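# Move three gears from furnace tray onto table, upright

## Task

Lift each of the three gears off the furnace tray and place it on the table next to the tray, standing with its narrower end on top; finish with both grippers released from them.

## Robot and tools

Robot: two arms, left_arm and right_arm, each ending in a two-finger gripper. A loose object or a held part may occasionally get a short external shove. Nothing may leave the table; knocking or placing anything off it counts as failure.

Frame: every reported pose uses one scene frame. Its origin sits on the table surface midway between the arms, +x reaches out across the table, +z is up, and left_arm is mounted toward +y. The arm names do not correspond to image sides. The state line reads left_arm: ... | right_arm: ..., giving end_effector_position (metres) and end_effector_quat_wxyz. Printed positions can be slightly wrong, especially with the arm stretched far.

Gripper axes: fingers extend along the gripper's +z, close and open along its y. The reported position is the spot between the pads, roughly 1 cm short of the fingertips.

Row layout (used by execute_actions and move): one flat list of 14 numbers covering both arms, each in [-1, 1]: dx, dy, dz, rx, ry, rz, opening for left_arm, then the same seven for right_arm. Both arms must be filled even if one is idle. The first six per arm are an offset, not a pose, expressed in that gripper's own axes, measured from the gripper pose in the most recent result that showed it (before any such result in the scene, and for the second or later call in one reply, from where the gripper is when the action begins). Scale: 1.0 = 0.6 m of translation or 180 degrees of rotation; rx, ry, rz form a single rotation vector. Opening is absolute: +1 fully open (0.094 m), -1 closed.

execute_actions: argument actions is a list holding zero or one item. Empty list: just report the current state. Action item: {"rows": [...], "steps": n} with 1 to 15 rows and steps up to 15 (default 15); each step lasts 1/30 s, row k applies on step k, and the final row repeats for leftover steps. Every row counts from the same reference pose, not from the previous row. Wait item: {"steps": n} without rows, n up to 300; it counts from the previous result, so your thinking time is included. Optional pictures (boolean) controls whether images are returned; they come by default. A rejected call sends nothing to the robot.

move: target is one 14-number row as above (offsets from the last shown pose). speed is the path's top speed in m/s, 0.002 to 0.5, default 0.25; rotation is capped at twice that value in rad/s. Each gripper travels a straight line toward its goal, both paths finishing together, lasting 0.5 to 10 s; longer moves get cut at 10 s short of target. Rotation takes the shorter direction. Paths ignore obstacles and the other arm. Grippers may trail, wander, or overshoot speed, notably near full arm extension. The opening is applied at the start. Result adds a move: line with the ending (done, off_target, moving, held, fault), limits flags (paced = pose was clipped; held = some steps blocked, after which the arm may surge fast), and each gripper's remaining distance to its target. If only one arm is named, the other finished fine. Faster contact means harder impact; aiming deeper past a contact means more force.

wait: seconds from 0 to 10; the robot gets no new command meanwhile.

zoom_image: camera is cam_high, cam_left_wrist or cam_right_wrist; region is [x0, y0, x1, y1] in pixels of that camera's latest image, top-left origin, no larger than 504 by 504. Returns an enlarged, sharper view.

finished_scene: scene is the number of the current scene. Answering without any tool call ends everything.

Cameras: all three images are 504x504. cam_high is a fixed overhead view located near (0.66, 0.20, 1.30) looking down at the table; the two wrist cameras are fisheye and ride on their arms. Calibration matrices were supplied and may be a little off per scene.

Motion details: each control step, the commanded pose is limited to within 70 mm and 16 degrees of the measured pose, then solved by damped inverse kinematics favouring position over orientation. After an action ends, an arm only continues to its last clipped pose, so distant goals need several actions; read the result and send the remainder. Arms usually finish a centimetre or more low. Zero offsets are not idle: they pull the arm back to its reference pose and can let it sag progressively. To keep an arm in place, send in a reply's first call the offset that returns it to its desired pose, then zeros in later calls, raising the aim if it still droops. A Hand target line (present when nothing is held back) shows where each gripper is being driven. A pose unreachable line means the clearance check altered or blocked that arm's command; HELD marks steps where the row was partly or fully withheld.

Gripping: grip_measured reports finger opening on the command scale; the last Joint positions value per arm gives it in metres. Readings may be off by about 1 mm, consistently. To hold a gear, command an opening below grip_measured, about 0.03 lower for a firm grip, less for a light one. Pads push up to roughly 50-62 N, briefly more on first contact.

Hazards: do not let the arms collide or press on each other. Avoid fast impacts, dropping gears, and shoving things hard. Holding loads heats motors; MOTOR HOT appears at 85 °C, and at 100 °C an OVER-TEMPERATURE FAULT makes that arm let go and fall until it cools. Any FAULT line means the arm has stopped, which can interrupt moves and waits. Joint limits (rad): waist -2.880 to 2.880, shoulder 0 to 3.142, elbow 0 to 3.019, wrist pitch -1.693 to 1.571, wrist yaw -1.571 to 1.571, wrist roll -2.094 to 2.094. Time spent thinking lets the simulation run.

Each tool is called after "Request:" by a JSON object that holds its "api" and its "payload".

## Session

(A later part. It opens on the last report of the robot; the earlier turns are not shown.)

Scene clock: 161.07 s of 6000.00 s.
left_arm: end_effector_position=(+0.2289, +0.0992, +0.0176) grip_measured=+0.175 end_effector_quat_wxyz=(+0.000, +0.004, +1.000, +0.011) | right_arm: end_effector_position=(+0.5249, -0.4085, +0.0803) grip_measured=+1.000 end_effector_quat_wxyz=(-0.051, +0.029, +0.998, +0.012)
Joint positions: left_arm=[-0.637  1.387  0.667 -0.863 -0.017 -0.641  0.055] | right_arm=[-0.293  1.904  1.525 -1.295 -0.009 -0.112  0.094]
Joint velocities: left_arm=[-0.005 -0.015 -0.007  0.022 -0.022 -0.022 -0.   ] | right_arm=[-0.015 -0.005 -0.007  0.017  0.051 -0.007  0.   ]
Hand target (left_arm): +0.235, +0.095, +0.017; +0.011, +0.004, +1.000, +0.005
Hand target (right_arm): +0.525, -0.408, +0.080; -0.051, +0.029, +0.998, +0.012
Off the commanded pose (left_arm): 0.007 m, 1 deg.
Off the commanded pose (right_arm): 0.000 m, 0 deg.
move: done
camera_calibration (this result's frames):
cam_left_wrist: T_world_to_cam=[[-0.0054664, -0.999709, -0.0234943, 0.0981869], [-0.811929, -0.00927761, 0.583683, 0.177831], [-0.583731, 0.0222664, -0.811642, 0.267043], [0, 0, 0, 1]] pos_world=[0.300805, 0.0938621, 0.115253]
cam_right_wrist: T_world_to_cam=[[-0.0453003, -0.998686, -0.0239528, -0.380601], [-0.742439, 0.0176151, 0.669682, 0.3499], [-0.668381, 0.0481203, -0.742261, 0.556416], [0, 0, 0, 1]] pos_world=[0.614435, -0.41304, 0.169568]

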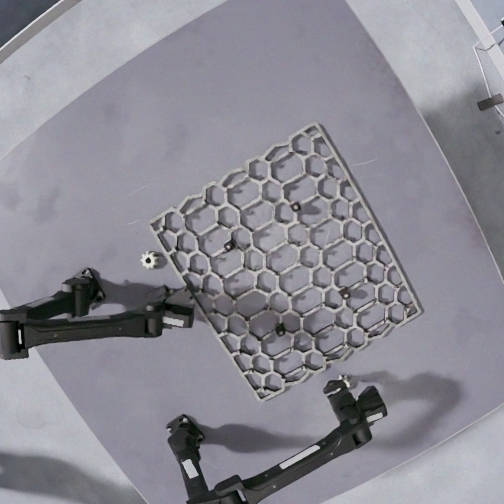

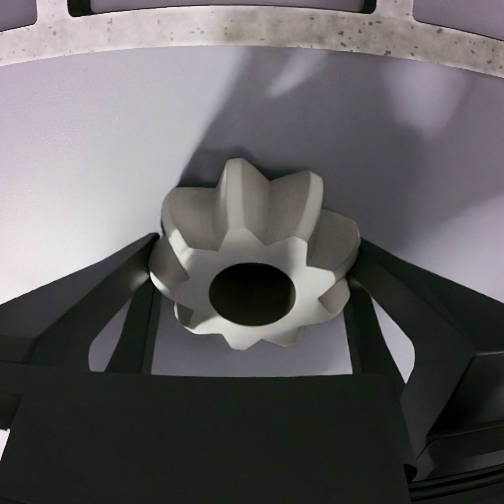

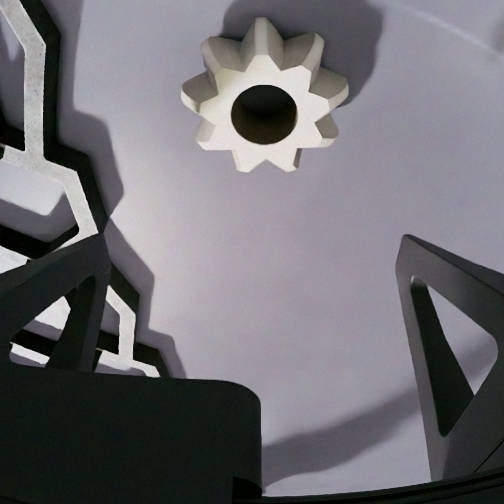

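Request:
{"api": "move", "payload": {"target": [0,0,0.006,0,0,0,0.13,0,0,0,0,0,0,1], "speed": 0.01}}

Request:
{"api": "move", "payload": {"target": [0,0,0,0,0,0,1,0,0,0,0,0,0,1]}}

Request:
{"api": "move", "payload": {"target": [-0.01,0,-0.12,0,0,0,1,0,0,0,0,0,0,1], "speed": 0.1}}

Scene clock: 166.27 s of 6000.00 s.
left_arm: end_effector_position=(+0.2287, +0.0992, +0.0175) grip_measured=+0.175 end_effector_quat_wxyz=(+0.000, +0.004, +1.000, +0.010) | right_arm: end_effector_position=(+0.5249, -0.4085, +0.0803) grip_measured=+1.000 end_effector_quat_wxyz=(-0.051, +0.029, +0.998, +0.012)
Joint positions: left_arm=[-0.637  1.387  0.667 -0.863 -0.017 -0.641  0.055] | right_arm=[-0.293  1.904  1.525 -1.295 -0.009 -0.112  0.094]
Joint velocities: left_arm=[-0.005  0.005 -0.007  0.002  0.066  0.051  0.001] | right_arm=[0.005 0.005 0.017 0.007 0.066 0.007 0.   ]
Hand target (left_arm): +0.229, +0.099, +0.014; +0.000, +0.004, +1.000, +0.010
Hand target (right_arm): +0.525, -0.408, +0.080; -0.051, +0.029, +0.998, +0.012
Off the commanded pose (left_arm): 0.003 m, 0 deg.
Off the commanded pose (right_arm): 0.000 m, 0 deg.
After step 90, 1.50 s passed at rest.
move: done
camera_calibration (this result's frames):
cam_left_wrist: T_world_to_cam=[[-0.00547434, -0.999711, -0.0234181, 0.0982465], [-0.811617, -0.00923854, 0.584117, 0.177658], [-0.584165, 0.0222042, -0.811331, 0.266942], [0, 0, 0, 1]] pos_world=[0.300666, 0.0939321, 0.115106]
cam_right_wrist: T_world_to_cam=[[-0.0453003, -0.998686, -0.0239528, -0.380601], [-0.742439, 0.0176151, 0.669682, 0.3499], [-0.668381, 0.0481203, -0.742261, 0.556416], [0, 0, 0, 1]] pos_world=[0.614435, -0.41304, 0.169568]

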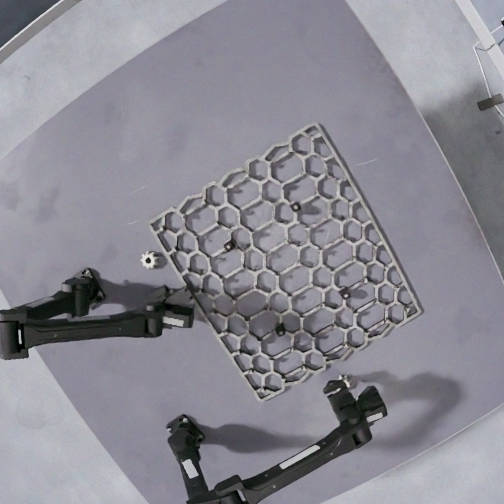

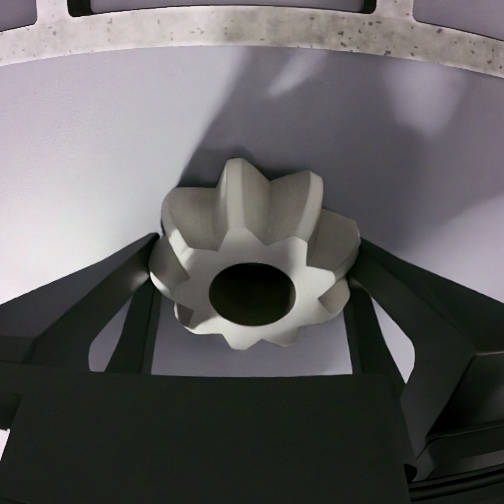

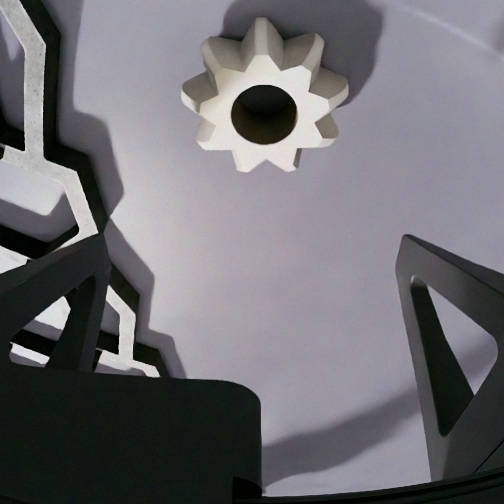

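Scene clock: 166.77 s of 6000.00 s.
left_arm: end_effector_position=(+0.2290, +0.0991, +0.0184) grip_measured=+1.000 end_effector_quat_wxyz=(+0.002, +0.004, +1.000, +0.010) | right_arm: end_effector_position=(+0.5249, -0.4085, +0.0803) grip_measured=+1.000 end_effector_quat_wxyz=(-0.051, +0.029, +0.998, +0.012)
Joint positions: left_arm=[-0.637  1.384  0.667 -0.863 -0.017 -0.641  0.094] | right_arm=[-0.293  1.904  1.525 -1.295 -0.009 -0.112  0.094]
Joint velocities: left_arm=[-0.015 -0.005 -0.002  0.012  0.007  0.022  0.   ] | right_arm=[ 0.005 -0.005 -0.007 -0.017  0.007 -0.037  0.   ]
Hand target (left_arm): +0.229, +0.099, +0.018; +0.000, +0.004, +1.000, +0.011
Hand target (right_arm): +0.525, -0.408, +0.080; -0.051, +0.029, +0.998, +0.012
Off the commanded pose (left_arm): 0.001 m, 0 deg.
Off the commanded pose (right_arm): 0.000 m, 0 deg.
move: done
camera_calibration (this result's frames):
cam_left_wrist: T_world_to_cam=[[-0.00541813, -0.999746, -0.0218923, 0.0980754], [-0.813169, -0.00833691, 0.581968, 0.177713], [-0.582003, 0.0209553, -0.812917, 0.267485], [0, 0, 0, 1]] pos_world=[0.300719, 0.0939268, 0.116166]
cam_right_wrist: T_world_to_cam=[[-0.0453003, -0.998686, -0.0239528, -0.380601], [-0.742439, 0.0176151, 0.669682, 0.3499], [-0.668381, 0.0481203, -0.742261, 0.556416], [0, 0, 0, 1]] pos_world=[0.614435, -0.41304, 0.169568]

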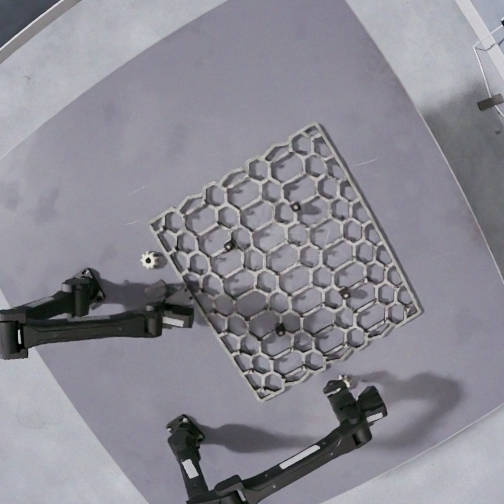

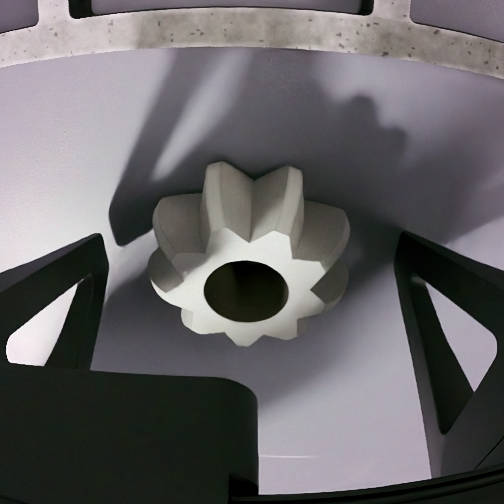

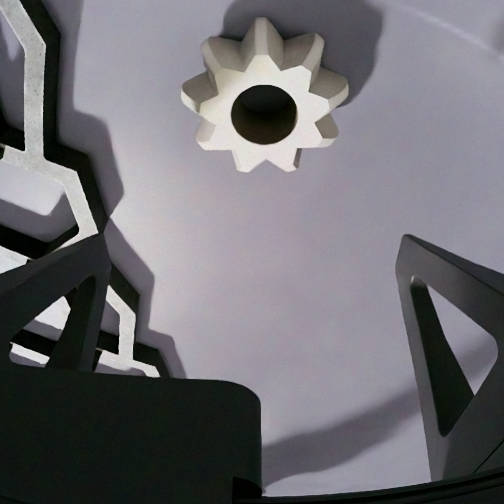

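Scene clock: 167.83 s of 6000.00 s.
left_arm: end_effector_position=(+0.2210, +0.1051, +0.0741) grip_measured=+1.000 end_effector_quat_wxyz=(-0.013, +0.004, +1.000, +0.021) | right_arm: end_effector_position=(+0.5249, -0.4085, +0.0803) grip_measured=+1.000 end_effector_quat_wxyz=(-0.051, +0.029, +0.998, +0.012)
Joint positions: left_arm=[-0.637  1.272  0.743 -1.087 -0.017 -0.641  0.094] | right_arm=[-0.293  1.904  1.525 -1.295 -0.009 -0.112  0.094]
Joint velocities: left_arm=[-0.005  0.005 -0.002  0.002 -0.007  0.037  0.   ] | right_arm=[-0.005  0.005 -0.002  0.007  0.051 -0.037  0.   ]
Hand target (left_arm): +0.235, +0.097, +0.091; +0.002, +0.004, +1.000, +0.010
Hand target (right_arm): +0.525, -0.408, +0.080; -0.051, +0.029, +0.998, +0.012
Off the commanded pose (left_arm): 0.023 m, 2 deg.
Off the commanded pose (right_arm): 0.000 m, 0 deg.
move: off_target (left_arm)
camera_calibration (this result's frames):
cam_left_wrist: T_world_to_cam=[[-0.00635065, -0.999038, -0.0433875, 0.107012], [-0.796218, -0.0211977, 0.604638, 0.134807], [-0.604976, 0.0383858, -0.795318, 0.309942], [0, 0, 0, 1]] pos_world=[0.295523, 0.0978694, 0.169636]
cam_right_wrist: T_world_to_cam=[[-0.0453003, -0.998686, -0.0239528, -0.380601], [-0.742439, 0.0176151, 0.669682, 0.3499], [-0.668381, 0.0481203, -0.742261, 0.556416], [0, 0, 0, 1]] pos_world=[0.614435, -0.41304, 0.169568]

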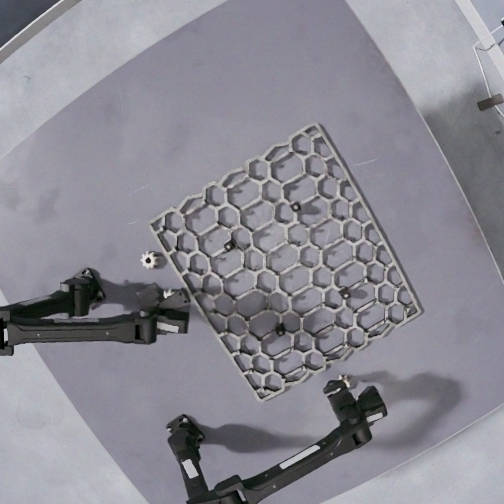

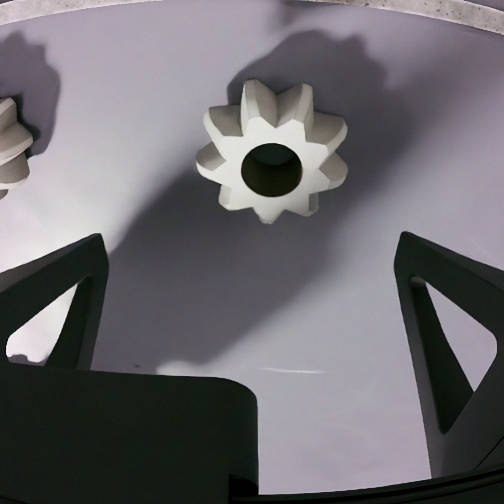

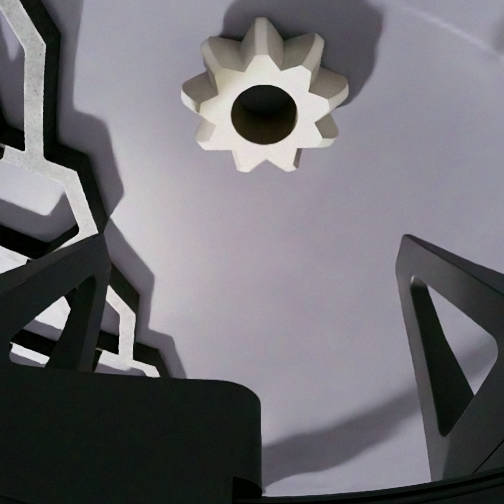

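Request:
{"api": "finished_scene", "payload": {"scene": 2}}

The scene is finished: the task was done.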